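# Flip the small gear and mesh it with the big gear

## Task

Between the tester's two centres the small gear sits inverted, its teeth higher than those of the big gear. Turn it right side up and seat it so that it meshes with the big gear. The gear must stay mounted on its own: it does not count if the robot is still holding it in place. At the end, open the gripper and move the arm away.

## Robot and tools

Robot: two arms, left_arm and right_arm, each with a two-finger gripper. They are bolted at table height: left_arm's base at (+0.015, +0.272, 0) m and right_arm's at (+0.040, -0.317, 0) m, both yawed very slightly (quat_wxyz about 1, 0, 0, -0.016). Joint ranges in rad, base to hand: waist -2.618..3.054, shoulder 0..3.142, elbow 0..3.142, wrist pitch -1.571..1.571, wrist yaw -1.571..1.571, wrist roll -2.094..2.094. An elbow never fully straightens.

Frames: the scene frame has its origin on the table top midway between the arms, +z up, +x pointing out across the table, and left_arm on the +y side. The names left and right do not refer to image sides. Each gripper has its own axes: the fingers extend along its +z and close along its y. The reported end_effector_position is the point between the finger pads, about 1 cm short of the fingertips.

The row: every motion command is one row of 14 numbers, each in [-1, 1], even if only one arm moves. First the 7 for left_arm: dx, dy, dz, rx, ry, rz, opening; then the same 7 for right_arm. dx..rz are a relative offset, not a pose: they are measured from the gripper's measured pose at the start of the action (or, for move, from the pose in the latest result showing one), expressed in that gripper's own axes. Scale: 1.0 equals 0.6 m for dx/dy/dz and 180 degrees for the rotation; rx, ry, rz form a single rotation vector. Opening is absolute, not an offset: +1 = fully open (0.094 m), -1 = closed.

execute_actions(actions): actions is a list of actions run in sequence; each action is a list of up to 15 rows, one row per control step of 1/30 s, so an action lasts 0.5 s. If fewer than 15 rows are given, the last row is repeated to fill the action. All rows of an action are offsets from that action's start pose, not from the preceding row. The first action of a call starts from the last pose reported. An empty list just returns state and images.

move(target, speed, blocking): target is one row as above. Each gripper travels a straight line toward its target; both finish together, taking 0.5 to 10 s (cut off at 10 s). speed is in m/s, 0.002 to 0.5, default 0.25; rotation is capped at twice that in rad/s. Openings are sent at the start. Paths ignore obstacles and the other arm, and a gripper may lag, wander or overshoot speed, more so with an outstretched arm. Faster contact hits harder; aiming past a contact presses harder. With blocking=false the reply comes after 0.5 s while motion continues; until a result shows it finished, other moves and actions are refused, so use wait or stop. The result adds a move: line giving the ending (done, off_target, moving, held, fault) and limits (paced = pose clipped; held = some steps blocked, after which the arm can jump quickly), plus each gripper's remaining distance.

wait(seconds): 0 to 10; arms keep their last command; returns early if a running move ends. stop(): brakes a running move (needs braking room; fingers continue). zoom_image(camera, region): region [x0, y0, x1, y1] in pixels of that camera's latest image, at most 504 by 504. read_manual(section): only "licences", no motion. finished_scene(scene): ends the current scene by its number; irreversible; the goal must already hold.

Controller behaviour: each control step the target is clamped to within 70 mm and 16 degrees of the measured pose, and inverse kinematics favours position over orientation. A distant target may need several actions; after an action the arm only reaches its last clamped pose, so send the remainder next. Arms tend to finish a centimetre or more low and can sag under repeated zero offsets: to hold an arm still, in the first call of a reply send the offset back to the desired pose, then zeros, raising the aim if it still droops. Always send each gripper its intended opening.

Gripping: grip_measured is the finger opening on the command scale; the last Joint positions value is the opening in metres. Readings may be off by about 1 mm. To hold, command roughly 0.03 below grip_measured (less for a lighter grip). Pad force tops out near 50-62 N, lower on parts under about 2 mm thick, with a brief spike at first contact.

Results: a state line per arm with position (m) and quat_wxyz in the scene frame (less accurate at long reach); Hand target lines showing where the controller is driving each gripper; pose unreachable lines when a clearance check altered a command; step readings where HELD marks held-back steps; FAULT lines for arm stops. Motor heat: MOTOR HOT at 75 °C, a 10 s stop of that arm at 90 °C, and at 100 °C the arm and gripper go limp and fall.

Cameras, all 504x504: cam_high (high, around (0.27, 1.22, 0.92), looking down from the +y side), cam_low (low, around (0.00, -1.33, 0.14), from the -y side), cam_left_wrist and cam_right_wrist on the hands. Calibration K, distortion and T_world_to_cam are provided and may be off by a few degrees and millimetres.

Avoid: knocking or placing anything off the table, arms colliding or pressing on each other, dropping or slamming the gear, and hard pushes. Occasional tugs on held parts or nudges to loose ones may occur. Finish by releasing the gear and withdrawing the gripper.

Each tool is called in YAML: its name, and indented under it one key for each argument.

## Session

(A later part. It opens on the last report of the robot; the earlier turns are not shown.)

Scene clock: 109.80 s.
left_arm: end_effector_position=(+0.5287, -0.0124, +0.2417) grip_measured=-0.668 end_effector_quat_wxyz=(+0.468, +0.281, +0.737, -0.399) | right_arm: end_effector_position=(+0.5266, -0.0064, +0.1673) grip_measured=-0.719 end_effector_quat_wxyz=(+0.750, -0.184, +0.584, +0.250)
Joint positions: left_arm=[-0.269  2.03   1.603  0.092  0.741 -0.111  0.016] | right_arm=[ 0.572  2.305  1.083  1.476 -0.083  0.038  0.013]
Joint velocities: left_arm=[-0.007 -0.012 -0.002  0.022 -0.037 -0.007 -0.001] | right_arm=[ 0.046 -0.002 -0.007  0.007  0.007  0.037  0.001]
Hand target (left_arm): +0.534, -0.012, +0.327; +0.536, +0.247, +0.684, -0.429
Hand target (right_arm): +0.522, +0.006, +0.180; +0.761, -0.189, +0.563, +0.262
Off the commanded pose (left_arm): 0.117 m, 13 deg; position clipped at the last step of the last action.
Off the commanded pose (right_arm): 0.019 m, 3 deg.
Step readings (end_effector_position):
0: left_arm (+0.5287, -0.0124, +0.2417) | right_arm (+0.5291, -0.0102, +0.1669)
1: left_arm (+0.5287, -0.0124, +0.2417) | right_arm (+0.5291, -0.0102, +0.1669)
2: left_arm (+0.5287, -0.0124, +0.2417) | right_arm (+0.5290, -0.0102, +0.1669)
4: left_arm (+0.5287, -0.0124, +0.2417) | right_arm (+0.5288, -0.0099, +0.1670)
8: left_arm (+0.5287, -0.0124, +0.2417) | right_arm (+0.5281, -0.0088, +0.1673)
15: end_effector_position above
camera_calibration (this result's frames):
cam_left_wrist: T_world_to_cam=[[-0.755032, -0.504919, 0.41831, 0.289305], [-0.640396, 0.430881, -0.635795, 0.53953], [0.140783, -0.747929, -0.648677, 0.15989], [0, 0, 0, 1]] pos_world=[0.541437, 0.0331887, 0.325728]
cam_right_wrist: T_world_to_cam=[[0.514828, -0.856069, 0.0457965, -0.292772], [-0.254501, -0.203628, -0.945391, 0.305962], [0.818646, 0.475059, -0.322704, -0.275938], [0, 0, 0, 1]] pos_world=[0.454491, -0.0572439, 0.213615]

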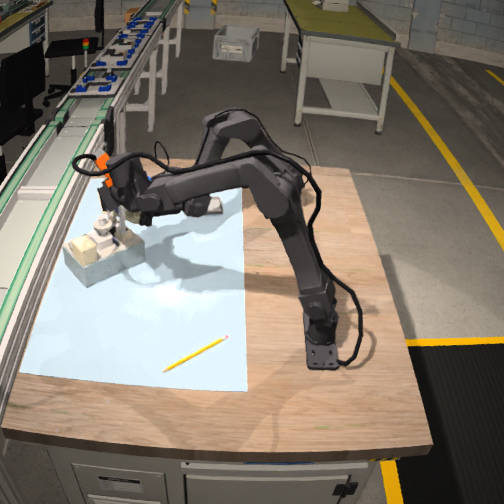

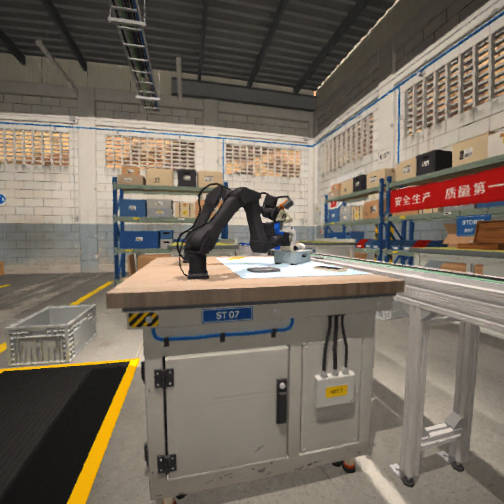

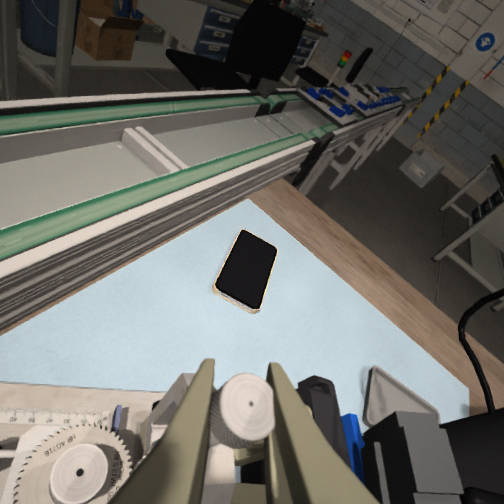

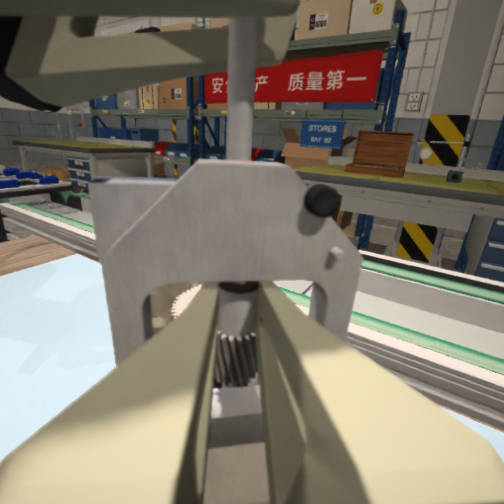

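Still moving; hold lateral and advance a few mm.

execute_actions:
  actions:
    - [[-0.19,-0.04,-0.016,0,-0.07,0,-0.76, -0.019,0.012,0.016,-0.005,-0.015,0,-0.78],[-0.19,-0.04,-0.016,0,-0.07,0,-0.76, -0.018,0.012,0.019,-0.005,-0.015,0,-0.78],[-0.19,-0.04,-0.016,0,-0.07,0,-0.76, -0.017,0.012,0.022,-0.005,-0.015,0,-0.78]]

Scene clock: 110.43 s.
left_arm: end_effector_position=(+0.5287, -0.0124, +0.2417) grip_measured=-0.667 end_effector_quat_wxyz=(+0.468, +0.281, +0.737, -0.399) | right_arm: end_effector_position=(+0.5276, -0.0032, +0.1671) grip_measured=-0.719 end_effector_quat_wxyz=(+0.753, -0.184, +0.580, +0.252)
Joint positions: left_arm=[-0.269  2.03   1.603  0.092  0.741 -0.111  0.016] | right_arm=[ 0.576  2.32   1.099  1.484 -0.083  0.038  0.013]
Joint velocities: left_arm=[ 0.007 -0.017  0.002 -0.051 -0.007 -0.051  0.   ] | right_arm=[ 0.012 -0.007  0.012  0.066 -0.022 -0.066  0.   ]
Hand target (left_arm): +0.534, -0.012, +0.327; +0.536, +0.247, +0.684, -0.429
Hand target (right_arm): +0.530, +0.005, +0.181; +0.762, -0.183, +0.564, +0.259
Off the commanded pose (left_arm): 0.117 m, 13 deg; position clipped at the last step of the last action.
Off the commanded pose (right_arm): 0.016 m, 2 deg.
Step readings (end_effector_position):
0: left_arm (+0.5287, -0.0124, +0.2417) | right_arm (+0.5257, -0.0051, +0.1674)
1: left_arm (+0.5287, -0.0124, +0.2417) | right_arm (+0.5255, -0.0047, +0.1672)
2: left_arm (+0.5287, -0.0124, +0.2417) | right_arm (+0.5257, -0.0043, +0.1671)
4: left_arm (+0.5287, -0.0124, +0.2417) | right_arm (+0.5267, -0.0037, +0.1670)
8: left_arm (+0.5287, -0.0124, +0.2417) | right_arm (+0.5277, -0.0032, +0.1670)
15: end_effector_position above
camera_calibration (this result's frames):
cam_left_wrist: T_world_to_cam=[[-0.754667, -0.504911, 0.418979, 0.28895], [-0.640888, 0.430537, -0.635531, 0.539722], [0.140501, -0.748133, -0.648503, 0.159995], [0, 0, 0, 1]] pos_world=[0.541483, 0.0332208, 0.325704]
cam_right_wrist: T_world_to_cam=[[0.517717, -0.854325, 0.0457987, -0.292076], [-0.245999, -0.199918, -0.948429, 0.302772], [0.819423, 0.479751, -0.313664, -0.280273], [0, 0, 0, 1]] pos_world=[0.455357, -0.0545371, 0.212623]

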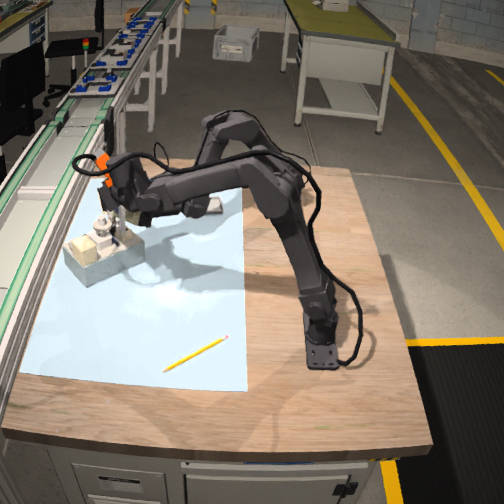

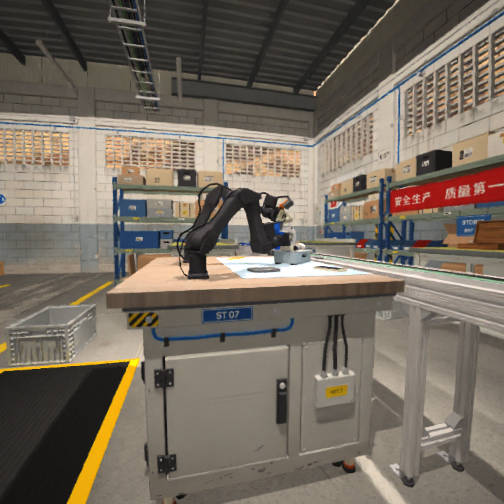

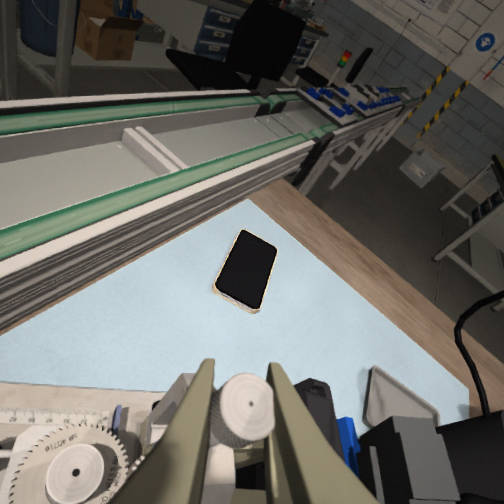

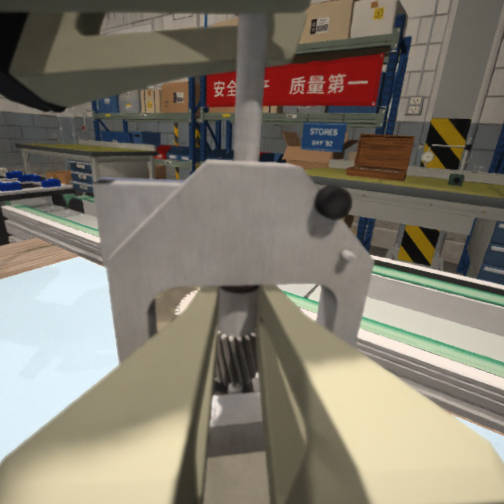

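zoom_image:
  camera: "cam_right_wrist"
  region: [170, 270, 310, 410]

Region (170, 270, 310, 410) of cam_right_wrist's 504x504 image, scaled by 3.600, with more detail than that image has.

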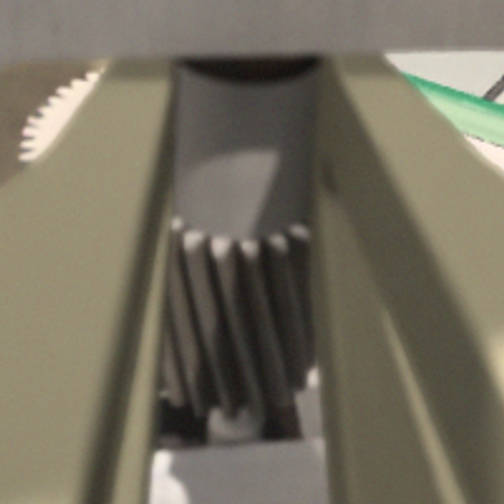

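execute_actions:
  actions:
    - [[-0.19,-0.04,-0.016,0,-0.07,0,-0.76, -0.018,0.008,0.015,0,-0.01,0,-0.78],[-0.19,-0.04,-0.016,0,-0.07,0,-0.76, -0.016,0.008,0.015,0,-0.01,0,-0.78],[-0.19,-0.04,-0.016,0,-0.07,0,-0.76, -0.014,0.008,0.014,0,-0.01,0,-0.78],[-0.19,-0.04,-0.016,0,-0.07,0,-0.76, -0.012,0.008,0.014,0,-0.01,0,-0.78],[-0.19,-0.04,-0.016,0,-0.07,0,-0.76, -0.01,0.008,0.013,0,-0.01,0,-0.78],[-0.19,-0.04,-0.016,0,-0.07,0,-0.76, -0.008,0.008,0.013,0,-0.01,0,-0.78]]

zoom_image:
  camera: "cam_right_wrist"
  region: [170, 250, 310, 410]

Scene clock: 111.33 s.
left_arm: end_effector_position=(+0.5287, -0.0124, +0.2417) grip_measured=-0.667 end_effector_quat_wxyz=(+0.468, +0.281, +0.737, -0.399) | right_arm: end_effector_position=(+0.5282, -0.0056, +0.1665) grip_measured=-0.719 end_effector_quat_wxyz=(+0.757, -0.178, +0.577, +0.249)
Joint positions: left_arm=[-0.269  2.03   1.603  0.092  0.741 -0.111  0.016] | right_arm=[ 0.576  2.33   1.099  1.506 -0.069  0.038  0.013]
Joint velocities: left_arm=[ 0.002 -0.022 -0.012  0.066 -0.037 -0.066  0.001] | right_arm=[ 0.012 -0.012  0.007  0.022 -0.037  0.007 -0.   ]
Hand target (left_arm): +0.534, -0.012, +0.327; +0.536, +0.246, +0.684, -0.429
Hand target (right_arm): +0.529, +0.004, +0.174; +0.761, -0.180, +0.568, +0.255
Off the commanded pose (left_arm): 0.117 m, 13 deg; position clipped at the last step of the last action.
Off the commanded pose (right_arm): 0.012 m, 1 deg.
Step readings (end_effector_position):
0: left_arm (+0.5287, -0.0124, +0.2417) | right_arm (+0.5276, -0.0032, +0.1671)
1: left_arm (+0.5287, -0.0124, +0.2417) | right_arm (+0.5277, -0.0033, +0.1671)
2: left_arm (+0.5287, -0.0124, +0.2417) | right_arm (+0.5279, -0.0035, +0.1671)
4: left_arm (+0.5287, -0.0124, +0.2417) | right_arm (+0.5282, -0.0040, +0.1671)
8: left_arm (+0.5287, -0.0124, +0.2417) | right_arm (+0.5281, -0.0049, +0.1664)
15: end_effector_position above
camera_calibration (this result's frames):
cam_left_wrist: T_world_to_cam=[[-0.754667, -0.504911, 0.418979, 0.28895], [-0.640888, 0.430537, -0.635531, 0.539722], [0.140501, -0.748133, -0.648503, 0.159995], [0, 0, 0, 1]] pos_world=[0.541483, 0.0332208, 0.325704]
cam_right_wrist: T_world_to_cam=[[0.506326, -0.86131, 0.0421743, -0.287837], [-0.240945, -0.188261, -0.952104, 0.299835], [0.827997, 0.471914, -0.30285, -0.286149], [0, 0, 0, 1]] pos_world=[0.454914, -0.0564318, 0.210953]

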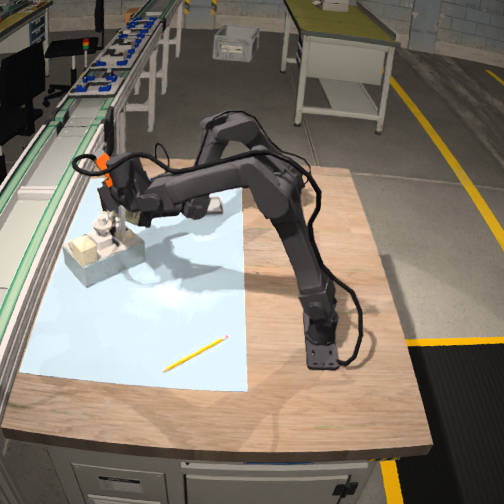

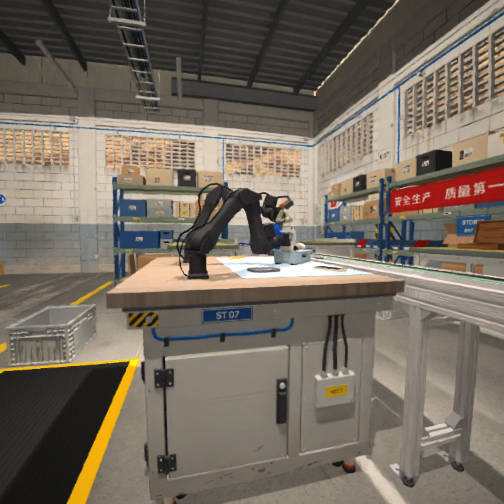

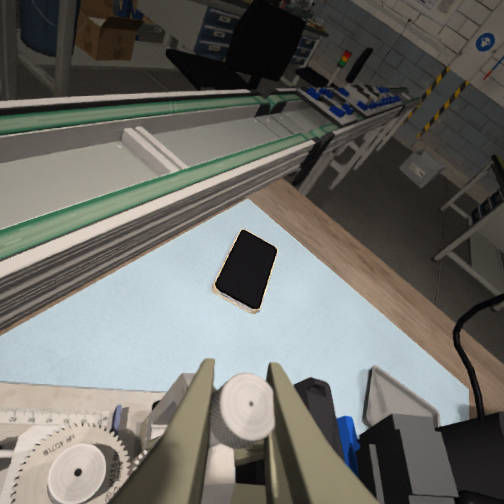

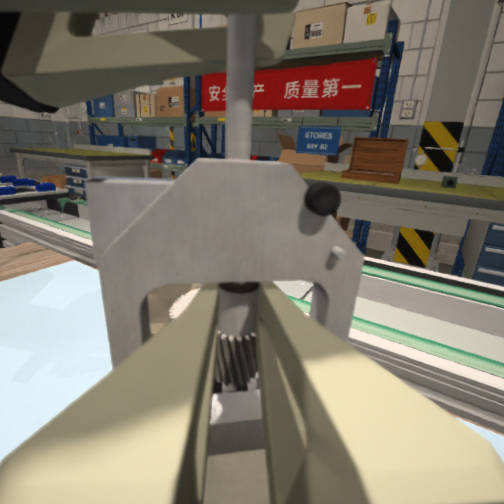

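Region (170, 250, 310, 410) of cam_right_wrist's 504x504 image, scaled by 3.150, with more detail than that image has; it fills the left 441 columns of this view, and the rest is white.

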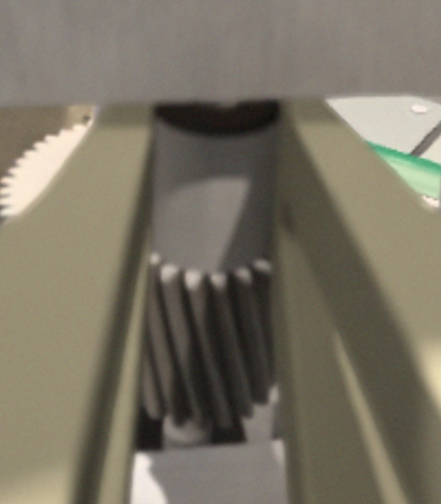

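execute_actions:
  actions:
    - [[-0.19,-0.04,-0.016,0,-0.07,0,-0.76, -0.01,0.016,0.012,-0.015,0,0,-0.78],[-0.19,-0.04,-0.016,0,-0.07,0,-0.76, -0.008,0.017,0.012,-0.015,0,0,-0.78],[-0.19,-0.04,-0.016,0,-0.07,0,-0.76, -0.006,0.018,0.011,-0.015,0,0,-0.78],[-0.19,-0.04,-0.016,0,-0.07,0,-0.76, -0.004,0.019,0.011,-0.015,0,0,-0.78],[-0.19,-0.04,-0.016,0,-0.07,0,-0.76, -0.002,0.02,0.01,-0.015,0,0,-0.78],[-0.19,-0.04,-0.016,0,-0.07,0,-0.76, 0.0,0.02,0.01,-0.015,0,0,-0.78]]

zoom_image:
  camera: "cam_right_wrist"
  region: [170, 250, 310, 410]

Scene clock: 112.43 s.
left_arm: end_effector_position=(+0.5287, -0.0124, +0.2417) grip_measured=-0.667 end_effector_quat_wxyz=(+0.468, +0.281, +0.737, -0.399) | right_arm: end_effector_position=(+0.5263, -0.0030, +0.1664) grip_measured=-0.719 end_effector_quat_wxyz=(+0.755, -0.185, +0.575, +0.254)
Joint positions: left_arm=[-0.269  2.03   1.603  0.092  0.741 -0.111  0.016] | right_arm=[ 0.576  2.33   1.099  1.506 -0.088  0.038  0.013]
Joint velocities: left_arm=[ 0.012 -0.022 -0.002 -0.037  0.095  0.022 -0.   ] | right_arm=[ 0.012  0.007  0.002 -0.022  0.022 -0.066 -0.001]
Hand target (left_arm): +0.534, -0.012, +0.327; +0.536, +0.246, +0.684, -0.429
Hand target (right_arm): +0.525, +0.007, +0.168; +0.753, -0.195, +0.571, +0.263
Off the commanded pose (left_arm): 0.117 m, 13 deg; position clipped at the last step of the last action.
Off the commanded pose (right_arm): 0.011 m, 2 deg.
Step readings (end_effector_position):
0: left_arm (+0.5287, -0.0124, +0.2417) | right_arm (+0.5283, -0.0058, +0.1666)
1: left_arm (+0.5287, -0.0124, +0.2417) | right_arm (+0.5280, -0.0054, +0.1665)
2: left_arm (+0.5287, -0.0124, +0.2417) | right_arm (+0.5277, -0.0049, +0.1665)
4: left_arm (+0.5287, -0.0124, +0.2417) | right_arm (+0.5269, -0.0038, +0.1664)
8: left_arm (+0.5287, -0.0124, +0.2417) | right_arm (+0.5263, -0.0030, +0.1664)
15: end_effector_position above
camera_calibration (this result's frames):
cam_left_wrist: T_world_to_cam=[[-0.754667, -0.504911, 0.418979, 0.28895], [-0.640888, 0.430537, -0.635531, 0.539722], [0.140501, -0.748133, -0.648503, 0.159995], [0, 0, 0, 1]] pos_world=[0.541483, 0.0332208, 0.325704]
cam_right_wrist: T_world_to_cam=[[0.521309, -0.852065, 0.0471408, -0.293271], [-0.235102, -0.196504, -0.9519, 0.296677], [0.820344, 0.485151, -0.302762, -0.281801], [0, 0, 0, 1]] pos_world=[0.453808, -0.0548722, 0.210914]

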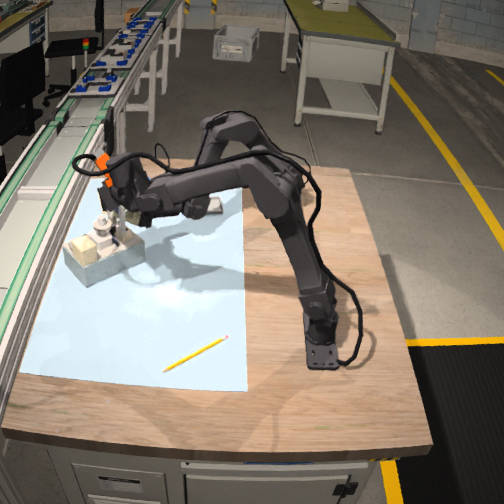

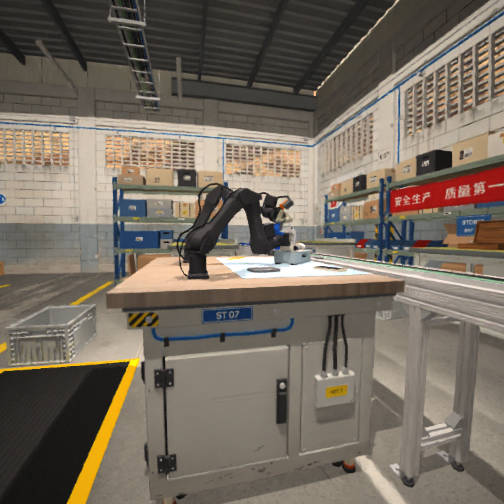

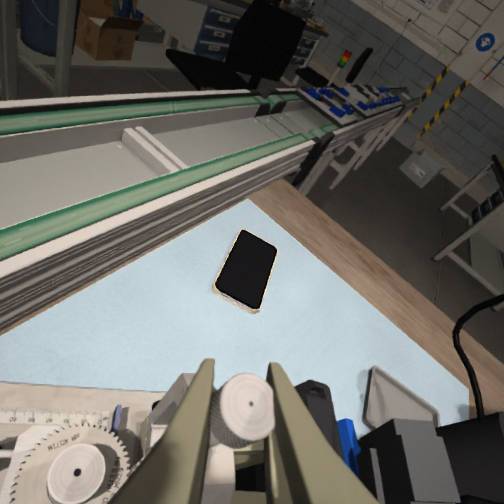

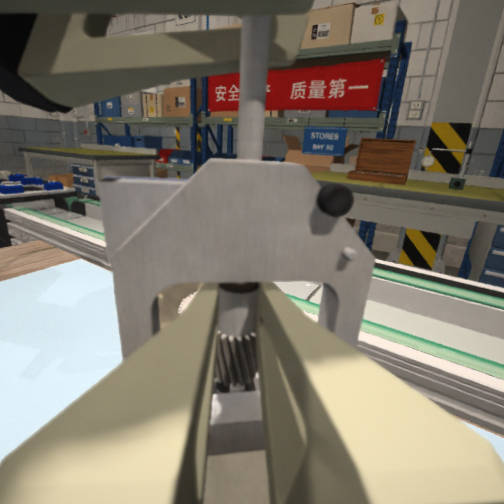

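Region (170, 250, 310, 410) of cam_right_wrist's 504x504 image, scaled by 3.150, with more detail than that image has; it fills the left 441 columns of this view, and the rest is white.

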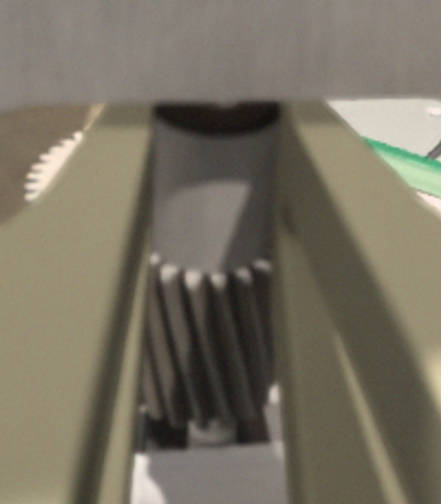

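zoom_image:
  camera: "cam_high"
  region: [70, 190, 160, 270]

zoom_image:
  camera: "cam_left_wrist"
  region: [0, 380, 330, 504]

Region (70, 190, 160, 270) of cam_high's 504x504 image, scaled by 5.600, with more detail than that image has.

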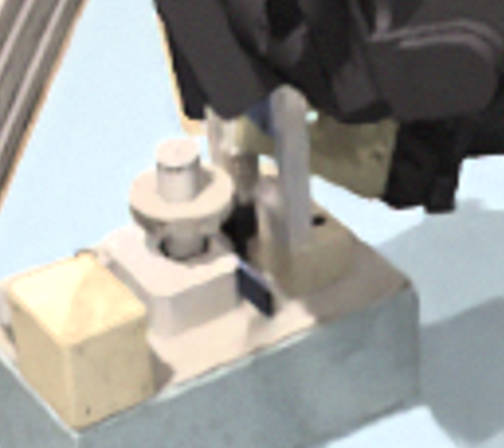

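Region (0, 380, 330, 504) of cam_left_wrist's 504x504 image, scaled by 1.527, with more detail than that image has; it fills the top 189 rows of this view, and the rest is white.

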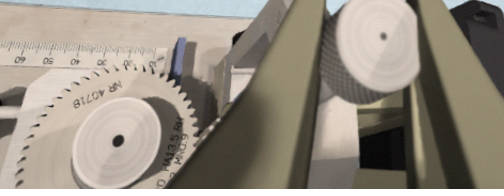

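execute_actions:
  actions:
    - [[-0.19,-0.04,-0.016,0,-0.07,0,-0.76, -0.004,0.014,0.012,-0.01,0,0,-0.78],[-0.19,-0.04,-0.016,0,-0.07,0,-0.76, -0.004,0.014,0.014,-0.01,0,0,-0.78],[-0.19,-0.04,-0.016,0,-0.07,0,-0.76, -0.004,0.014,0.016,-0.01,0,0,-0.78],[-0.19,-0.04,-0.016,0,-0.07,0,-0.76, -0.004,0.014,0.018,-0.01,0,0,-0.78],[-0.19,-0.04,-0.016,0,-0.07,0,-0.76, -0.004,0.014,0.02,-0.01,0,0,-0.78],[-0.19,-0.04,-0.016,0,-0.07,0,-0.76, -0.004,0.014,0.022,-0.01,0,0,-0.78]]

zoom_image:
  camera: "cam_right_wrist"
  region: [170, 250, 310, 410]

Scene clock: 113.50 s.
left_arm: end_effector_position=(+0.5287, -0.0124, +0.2417) grip_measured=-0.667 end_effector_quat_wxyz=(+0.468, +0.281, +0.737, -0.400) | right_arm: end_effector_position=(+0.5274, -0.0024, +0.1667) grip_measured=-0.719 end_effector_quat_wxyz=(+0.755, -0.185, +0.576, +0.254)
Joint positions: left_arm=[-0.269  2.03   1.603  0.092  0.741 -0.112  0.016] | right_arm=[ 0.576  2.33   1.105  1.499 -0.087  0.037  0.013]
Joint velocities: left_arm=[-0.017 -0.017  0.007  0.051 -0.051 -0.007  0.   ] | right_arm=[-0.002 -0.012  0.007  0.081  0.037  0.007  0.001]
Hand target (left_arm): +0.534, -0.012, +0.327; +0.535, +0.246, +0.684, -0.429
Hand target (right_arm): +0.530, +0.010, +0.172; +0.752, -0.196, +0.571, +0.263
Off the commanded pose (left_arm): 0.117 m, 13 deg; position clipped at the last step of the last action.
Off the commanded pose (right_arm): 0.015 m, 2 deg.
Step readings (end_effector_position):
0: left_arm (+0.5287, -0.0124, +0.2417) | right_arm (+0.5263, -0.0030, +0.1664)
1: left_arm (+0.5287, -0.0124, +0.2417) | right_arm (+0.5263, -0.0030, +0.1664)
2: left_arm (+0.5287, -0.0124, +0.2417) | right_arm (+0.5263, -0.0029, +0.1664)
4: left_arm (+0.5287, -0.0124, +0.2417) | right_arm (+0.5263, -0.0029, +0.1664)
8: left_arm (+0.5287, -0.0124, +0.2417) | right_arm (+0.5272, -0.0024, +0.1667)
15: end_effector_position above
camera_calibration (this result's frames):
cam_left_wrist: T_world_to_cam=[[-0.754484, -0.504906, 0.419314, 0.288772], [-0.641135, 0.430365, -0.635399, 0.539818], [0.140359, -0.748235, -0.648416, 0.160047], [0, 0, 0, 1]] pos_world=[0.541506, 0.0332369, 0.325691]
cam_right_wrist: T_world_to_cam=[[0.520782, -0.852332, 0.0481268, -0.293245], [-0.236216, -0.198045, -0.951304, 0.297814], [0.820358, 0.484054, -0.304473, -0.282638], [0, 0, 0, 1]] pos_world=[0.45493, -0.0541495, 0.211369]

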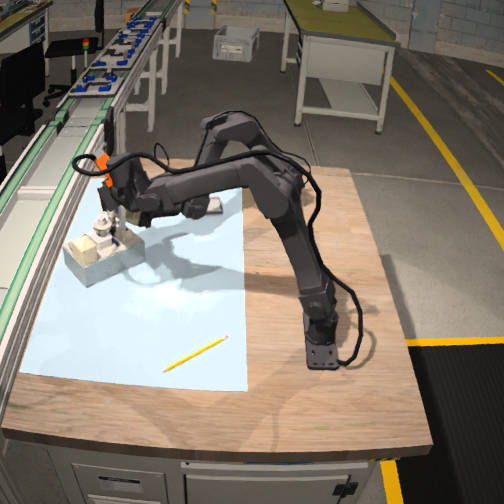

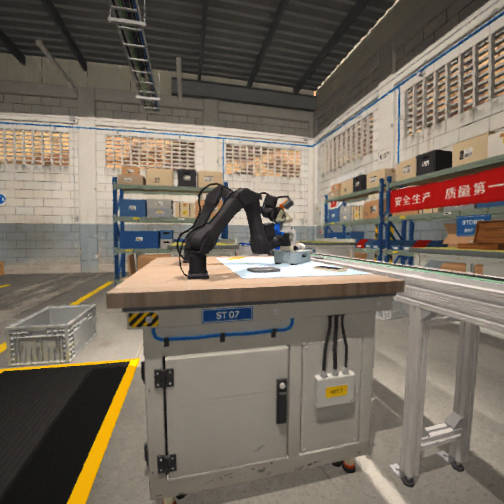

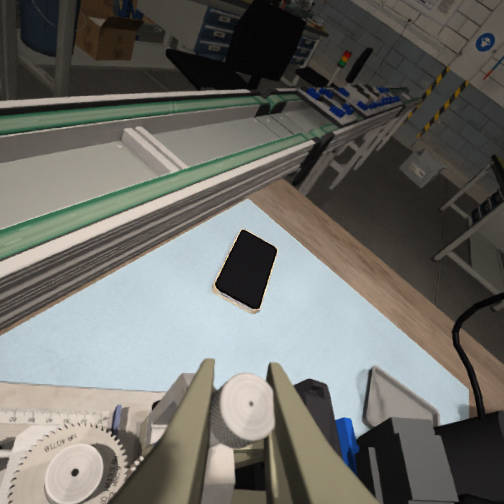

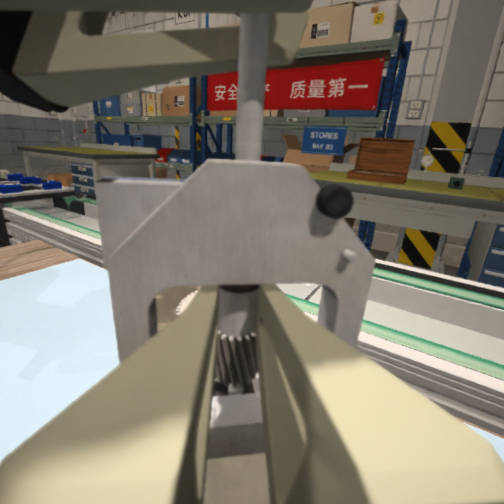

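Region (170, 250, 310, 410) of cam_right_wrist's 504x504 image, scaled by 3.150, with more detail than that image has; it fills the left 441 columns of this view, and the rest is white.

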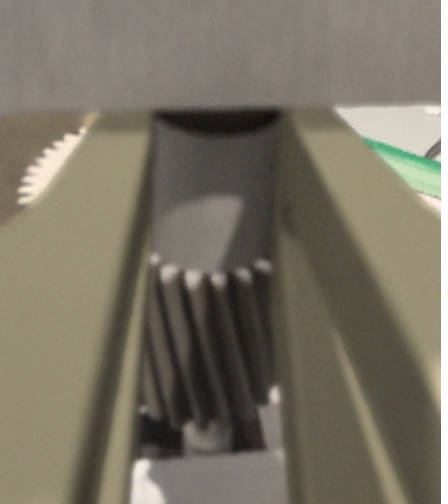

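execute_actions:
  actions:
    - [[-0.11,-0.02,-0.01,0,-0.05,0,-0.76, -0.008,0.012,0.014,-0.008,0,0,-0.78],[-0.105,-0.02,-0.01,0,-0.05,0,-0.76, -0.008,0.012,0.014,-0.008,0,0,-0.78],[-0.1,-0.02,-0.01,0,-0.05,0,-0.76, -0.008,0.012,0.014,-0.008,0,0,-0.78],[-0.095,-0.02,-0.01,0,-0.05,0,-0.76, -0.008,0.012,0.014,-0.008,0,0,-0.78],[-0.09,-0.02,-0.01,0,-0.05,0,-0.76, -0.008,0.012,0.014,-0.008,0,0,-0.78],[-0.085,-0.02,-0.01,0,-0.05,0,-0.76, -0.008,0.012,0.014,-0.008,0,0,-0.78],[-0.08,-0.02,-0.01,0,-0.05,0,-0.76, -0.008,0.012,0.014,-0.008,0,0,-0.78],[-0.075,-0.02,-0.01,0,-0.05,0,-0.76, -0.008,0.012,0.014,-0.008,0,0,-0.78],[-0.07,-0.02,-0.01,0,-0.05,0,-0.76, -0.008,0.012,0.014,-0.008,0,0,-0.78],[-0.065,-0.02,-0.01,0,-0.05,0,-0.76, -0.008,0.012,0.014,-0.008,0,0,-0.78],[-0.06,-0.02,-0.01,0,-0.05,0,-0.76, -0.008,0.012,0.014,-0.008,0,0,-0.78]]

Scene clock: 114.83 s.
left_arm: end_effector_position=(+0.5285, -0.0121, +0.2295) grip_measured=-0.667 end_effector_quat_wxyz=(+0.483, +0.279, +0.730, -0.395) | right_arm: end_effector_position=(+0.5276, -0.0027, +0.1668) grip_measured=-0.719 end_effector_quat_wxyz=(+0.755, -0.185, +0.576, +0.253)
Joint positions: left_arm=[-0.273  2.03   1.528  0.202  0.722 -0.119  0.016] | right_arm=[ 0.576  2.33   1.105  1.499 -0.085  0.036  0.013]
Joint velocities: left_arm=[-0.007  0.002 -0.085  0.256 -0.022 -0.051  0.001] | right_arm=[-0.027  0.002 -0.002 -0.022 -0.007 -0.066  0.001]
Hand target (left_arm): +0.528, -0.013, +0.280; +0.519, +0.254, +0.700, -0.420
Hand target (right_arm): +0.528, +0.007, +0.174; +0.753, -0.194, +0.572, +0.261
Off the commanded pose (left_arm): 0.051 m, 8 deg.
Off the commanded pose (right_arm): 0.012 m, 2 deg.
Step readings (end_effector_position):
0: left_arm (+0.5287, -0.0124, +0.2417) | right_arm (+0.5274, -0.0024, +0.1667)
1: left_arm (+0.5286, -0.0124, +0.2413) | right_arm (+0.5275, -0.0024, +0.1667)
2: left_arm (+0.5285, -0.0124, +0.2412) | right_arm (+0.5275, -0.0024, +0.1667)
4: left_arm (+0.5284, -0.0123, +0.2408) | right_arm (+0.5275, -0.0024, +0.1667)
8: left_arm (+0.5284, -0.0119, +0.2370) | right_arm (+0.5275, -0.0024, +0.1667)
15: end_effector_position above
camera_calibration (this result's frames):
cam_left_wrist: T_world_to_cam=[[-0.758639, -0.513309, 0.401224, 0.300181], [-0.628691, 0.415212, -0.657531, 0.530104], [0.170924, -0.751074, -0.637709, 0.133773], [0, 0, 0, 1]] pos_world=[0.538136, 0.0344534, 0.313428]
cam_right_wrist: T_world_to_cam=[[0.518919, -0.853435, 0.0487105, -0.292705], [-0.235962, -0.197777, -0.951423, 0.29778], [0.821611, 0.482218, -0.304009, -0.283358], [0, 0, 0, 1]] pos_world=[0.454965, -0.054271, 0.211429]

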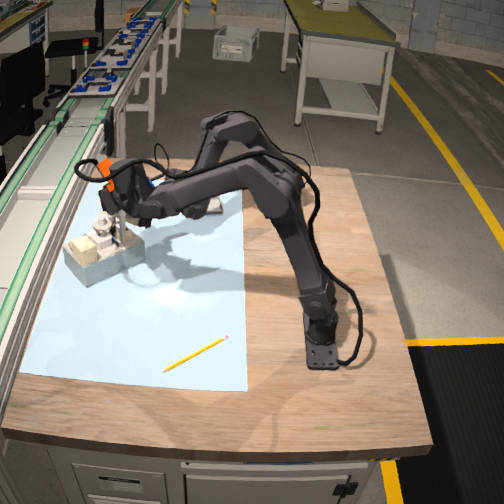

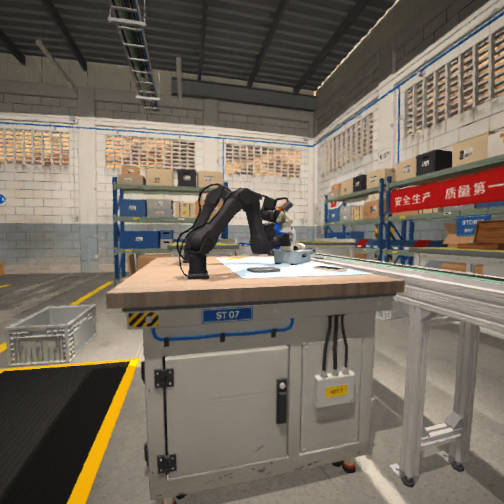

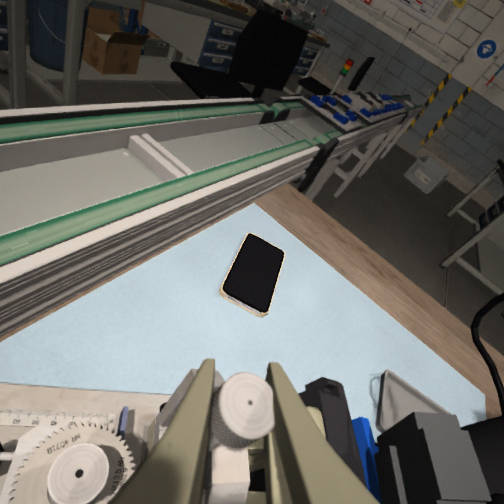

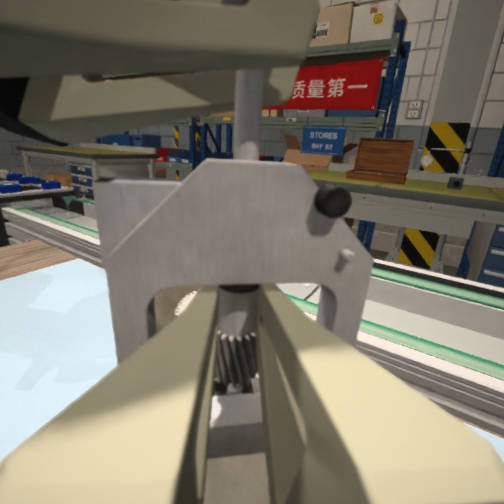

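wait:
  seconds: 0.5

zoom_image:
  camera: "cam_right_wrist"
  region: [170, 250, 310, 410]

Scene clock: 115.47 s.
left_arm: end_effector_position=(+0.5286, -0.0121, +0.2297) grip_measured=-0.667 end_effector_quat_wxyz=(+0.485, +0.277, +0.728, -0.396) | right_arm: end_effector_position=(+0.5276, -0.0027, +0.1668) grip_measured=-0.719 end_effector_quat_wxyz=(+0.755, -0.185, +0.576, +0.253)
Joint positions: left_arm=[-0.273  2.03   1.522  0.218  0.722 -0.126  0.016] | right_arm=[ 0.576  2.33   1.105  1.499 -0.085  0.036  0.013]
Joint velocities: left_arm=[ 0.012 -0.012 -0.017 -0.007  0.081  0.007 -0.   ] | right_arm=[-0.002 -0.027 -0.002  0.022  0.022 -0.022 -0.   ]
Hand target (left_arm): +0.528, -0.013, +0.280; +0.519, +0.254, +0.700, -0.420
Hand target (right_arm): +0.528, +0.007, +0.174; +0.753, -0.194, +0.572, +0.261
Off the commanded pose (left_arm): 0.050 m, 7 deg.
Off the commanded pose (right_arm): 0.012 m, 2 deg.
wait: 0.50 s; at rest by 0.03 s
camera_calibration (this result's frames):
cam_left_wrist: T_world_to_cam=[[-0.759162, -0.511899, 0.402035, 0.300261], [-0.62715, 0.409924, -0.662303, 0.530596], [0.174229, -0.754932, -0.632236, 0.130837], [0, 0, 0, 1]] pos_world=[0.537914, 0.0349724, 0.31342]
cam_right_wrist: T_world_to_cam=[[0.518919, -0.853435, 0.0487105, -0.292705], [-0.235962, -0.197777, -0.951423, 0.29778], [0.821611, 0.482218, -0.304009, -0.283358], [0, 0, 0, 1]] pos_world=[0.454965, -0.054271, 0.211429]

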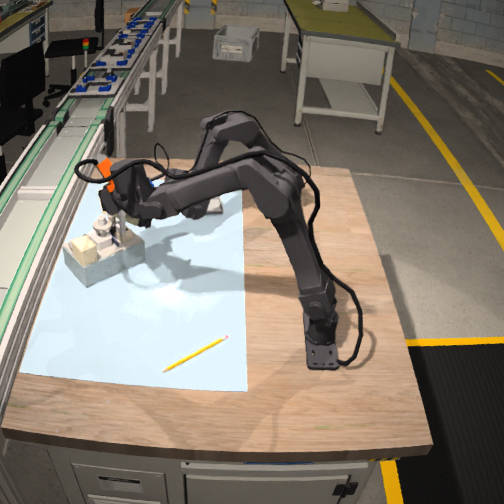

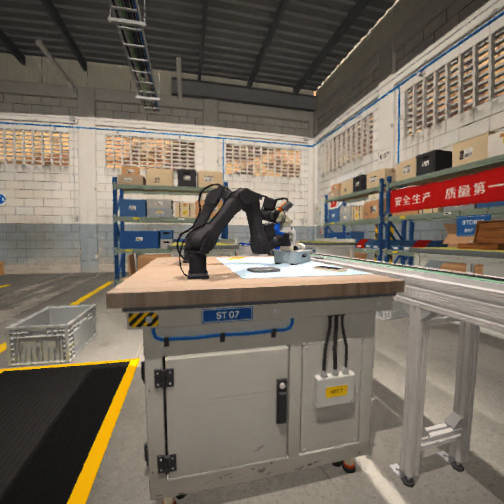

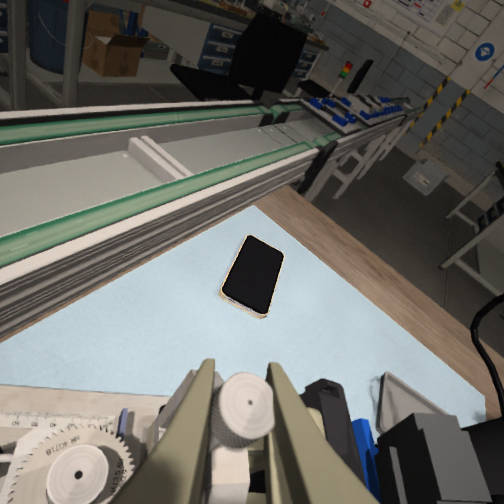

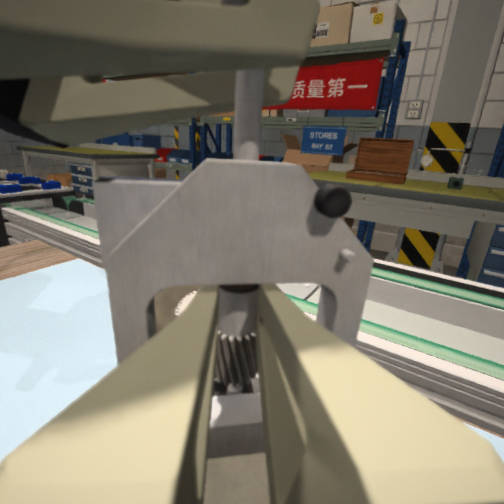

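Region (170, 250, 310, 410) of cam_right_wrist's 504x504 image, scaled by 3.150, with more detail than that image has; it fills the left 441 columns of this view, and the rest is white.

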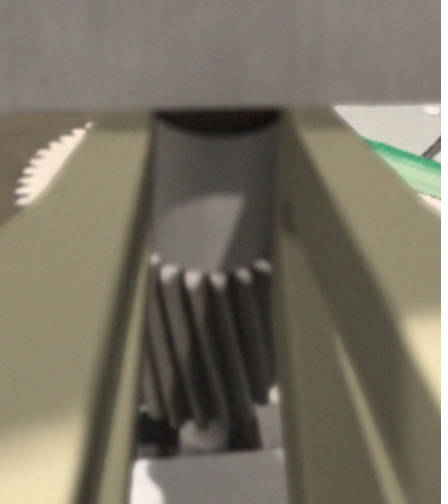

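execute_actions:
  actions:
    - [[-0.07,-0.015,-0.01,0,-0.04,0,-0.76, -0.008,0.008,0.012,-0.004,0,0,-0.78],[-0.065,-0.015,-0.01,0,-0.04,0,-0.76, -0.008,0.006,0.012,-0.002,0,0,-0.78],[-0.06,-0.015,-0.01,0,-0.04,0,-0.76, -0.008,0.004,0.012,0,0,0,-0.78],[-0.055,-0.015,-0.01,0,-0.04,0,-0.76, -0.008,0.004,0.012,0,0,0,-0.78],[-0.05,-0.015,-0.01,0,-0.04,0,-0.76, -0.008,0.004,0.012,0,0,0,-0.78]]

zoom_image:
  camera: "cam_right_wrist"
  region: [170, 250, 310, 410]

Scene clock: 116.30 s.
left_arm: end_effector_position=(+0.5290, -0.0121, +0.2289) grip_measured=-0.667 end_effector_quat_wxyz=(+0.506, +0.273, +0.715, -0.398) | right_arm: end_effector_position=(+0.5280, -0.0032, +0.1668) grip_measured=-0.719 end_effector_quat_wxyz=(+0.756, -0.183, +0.576, +0.252)
Joint positions: left_arm=[-0.275  2.03   1.469  0.334  0.711 -0.152  0.016] | right_arm=[ 0.576  2.33   1.105  1.499 -0.081  0.036  0.013]
Joint velocities: left_arm=[-0.012  0.002 -0.012  0.051 -0.007 -0.051 -0.   ] | right_arm=[-0.007 -0.007  0.002  0.007  0.007  0.022  0.   ]
Hand target (left_arm): +0.529, -0.011, +0.262; +0.529, +0.253, +0.697, -0.413
Hand target (right_arm): +0.530, +0.002, +0.173; +0.756, -0.185, +0.575, +0.253
Off the commanded pose (left_arm): 0.033 m, 5 deg.
Off the commanded pose (right_arm): 0.009 m, 0 deg.
Step readings (end_effector_position):
0: left_arm (+0.5286, -0.0121, +0.2297) | right_arm (+0.5276, -0.0027, +0.1668)
1: left_arm (+0.5286, -0.0121, +0.2294) | right_arm (+0.5277, -0.0028, +0.1668)
2: left_arm (+0.5286, -0.0120, +0.2293) | right_arm (+0.5278, -0.0029, +0.1668)
4: left_arm (+0.5287, -0.0120, +0.2287) | right_arm (+0.5280, -0.0032, +0.1668)
8: left_arm (+0.5289, -0.0120, +0.2287) | right_arm (+0.5280, -0.0032, +0.1668)
15: end_effector_position above
camera_calibration (this result's frames):
cam_left_wrist: T_world_to_cam=[[-0.767557, -0.510397, 0.387751, 0.308588], [-0.606378, 0.382124, -0.697342, 0.526969], [0.207753, -0.770374, -0.602796, 0.105611], [0, 0, 0, 1]] pos_world=[0.53446, 0.0374952, 0.311485]
cam_right_wrist: T_world_to_cam=[[0.515806, -0.855377, 0.0476816, -0.291574], [-0.237194, -0.19607, -0.95147, 0.298442], [0.823215, 0.479465, -0.304024, -0.284267], [0, 0, 0, 1]] pos_world=[0.455197, -0.0545945, 0.211438]

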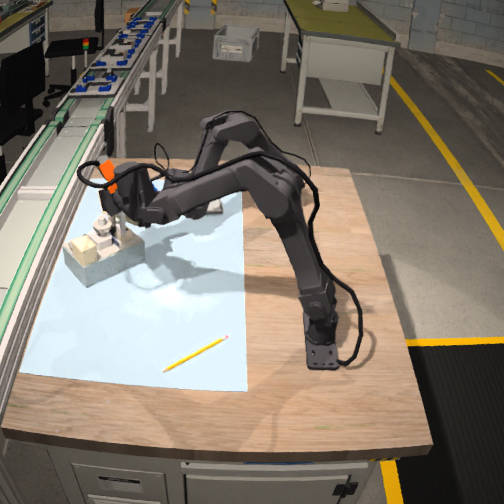

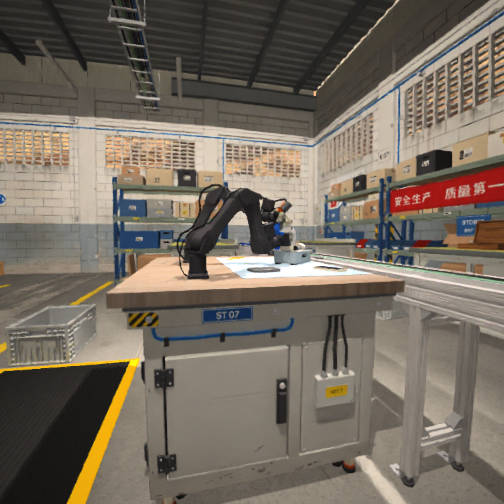

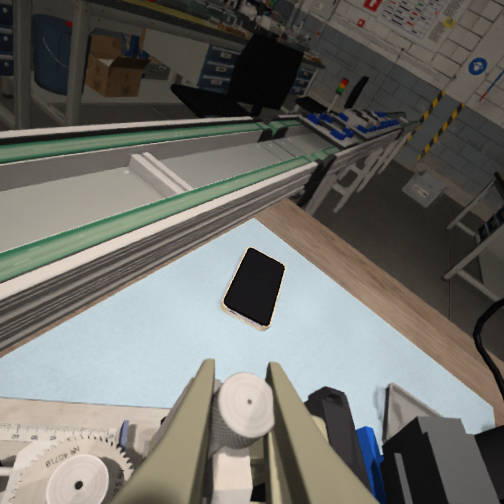

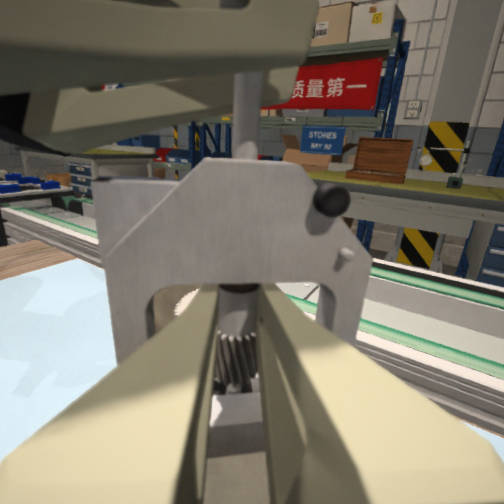

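Region (170, 250, 310, 410) of cam_right_wrist's 504x504 image, scaled by 3.150, with more detail than that image has; it fills the left 441 columns of this view, and the rest is white.

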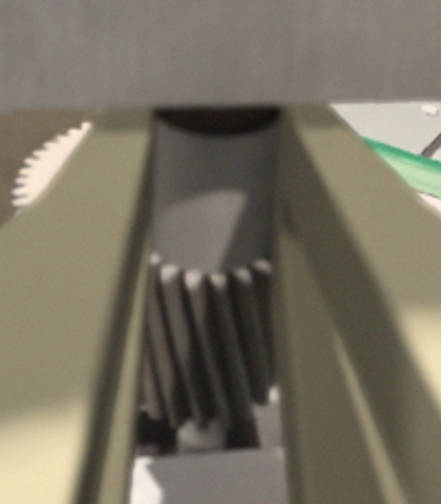

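execute_actions:
  actions:
    - [[-0.05,-0.012,-0.008,0,-0.03,0,-0.76, -0.008,0.004,0.01,0,0.005,0.004,-0.78],[-0.05,-0.012,-0.008,0,-0.03,0,-0.76, -0.008,0.004,0.01,0,0.01,0.008,-0.78],[-0.05,-0.012,-0.008,0,-0.03,0,-0.76, -0.008,0.004,0.01,0,0.015,0.012,-0.78],[-0.05,-0.012,-0.008,0,-0.03,0,-0.76, -0.008,0.004,0.01,0,0.02,0.015,-0.78]]

zoom_image:
  camera: "cam_right_wrist"
  region: [170, 250, 310, 410]

Scene clock: 117.13 s.
left_arm: end_effector_position=(+0.5291, -0.0121, +0.2294) grip_measured=-0.668 end_effector_quat_wxyz=(+0.513, +0.271, +0.710, -0.399) | right_arm: end_effector_position=(+0.5285, -0.0029, +0.1660) grip_measured=-0.719 end_effector_quat_wxyz=(+0.739, -0.182, +0.596, +0.255)
Joint positions: left_arm=[-0.276  2.03   1.452  0.373  0.706 -0.162  0.016] | right_arm=[ 0.576  2.291  1.091  1.425 -0.081  0.055  0.013]
Joint velocities: left_arm=[ 0.007  0.002 -0.007 -0.022  0.037 -0.051  0.   ] | right_arm=[-0.002 -0.007  0.002 -0.125 -0.037 -0.051  0.001]
Hand target (left_arm): +0.530, -0.011, +0.260; +0.537, +0.255, +0.691, -0.411
Hand target (right_arm): +0.530, +0.001, +0.173; +0.732, -0.177, +0.603, +0.263
Off the commanded pose (left_arm): 0.031 m, 4 deg.
Off the commanded pose (right_arm): 0.008 m, 2 deg.
Step readings (end_effector_position):
0: left_arm (+0.5290, -0.0121, +0.2289) | right_arm (+0.5280, -0.0032, +0.1668)
1: left_arm (+0.5290, -0.0120, +0.2288) | right_arm (+0.5280, -0.0032, +0.1667)
2: left_arm (+0.5290, -0.0119, +0.2289) | right_arm (+0.5281, -0.0032, +0.1670)
4: left_arm (+0.5289, -0.0121, +0.2289) | right_arm (+0.5280, -0.0032, +0.1668)
8: left_arm (+0.5290, -0.0121, +0.2290) | right_arm (+0.5283, -0.0030, +0.1661)
15: end_effector_position above
camera_calibration (this result's frames):
cam_left_wrist: T_world_to_cam=[[-0.769958, -0.510574, 0.382725, 0.310945], [-0.59883, 0.371025, -0.709748, 0.526077], [0.220379, -0.775664, -0.591421, 0.0965252], [0, 0, 0, 1]] pos_world=[0.533174, 0.0384437, 0.311463]
cam_right_wrist: T_world_to_cam=[[0.521893, -0.852524, 0.028841, -0.291615], [-0.285501, -0.206437, -0.935881, 0.320769], [0.803814, 0.480195, -0.351134, -0.26701], [0, 0, 0, 1]] pos_world=[0.458398, -0.0541731, 0.214855]

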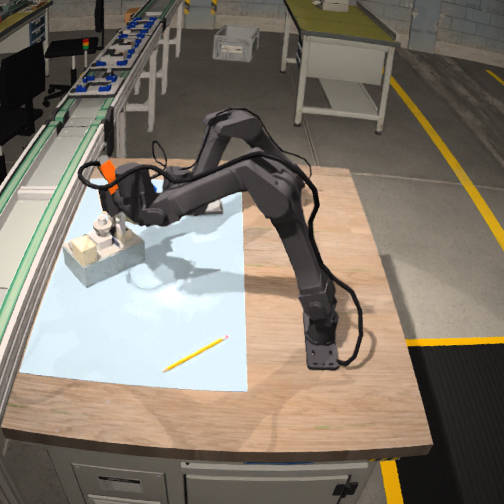

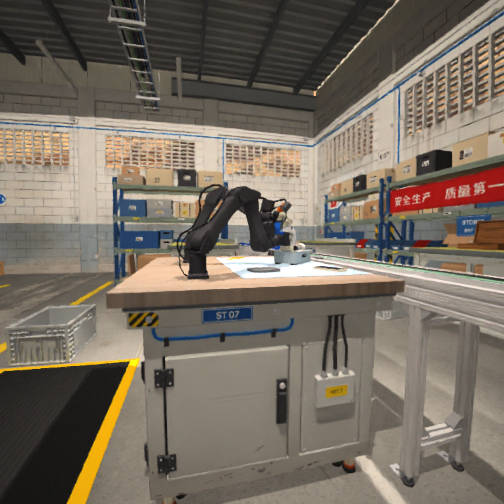

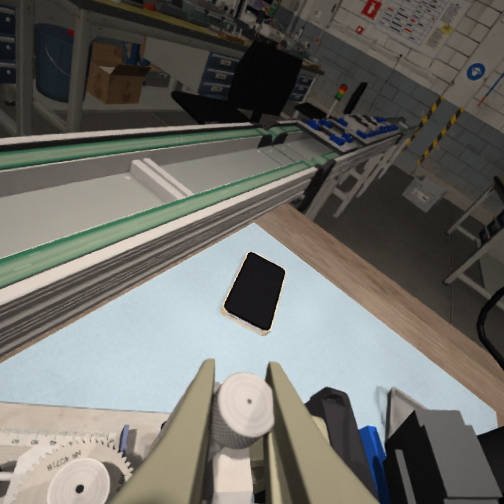

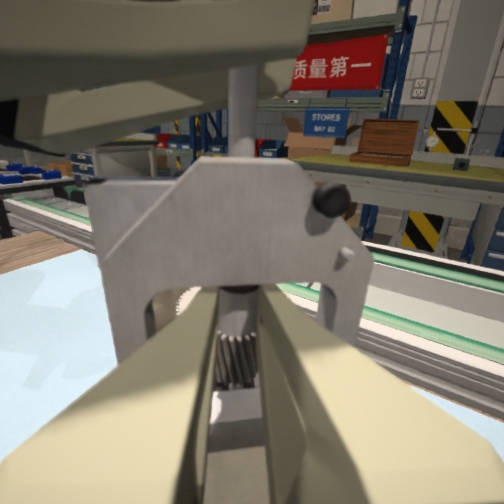

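Region (170, 250, 310, 410) of cam_right_wrist's 504x504 image, scaled by 3.150, with more detail than that image has; it fills the left 441 columns of this view, and the rest is white.

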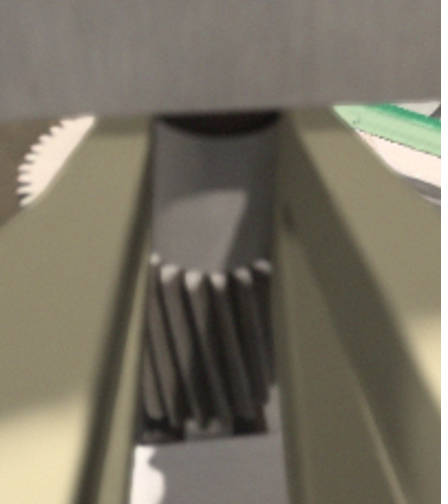

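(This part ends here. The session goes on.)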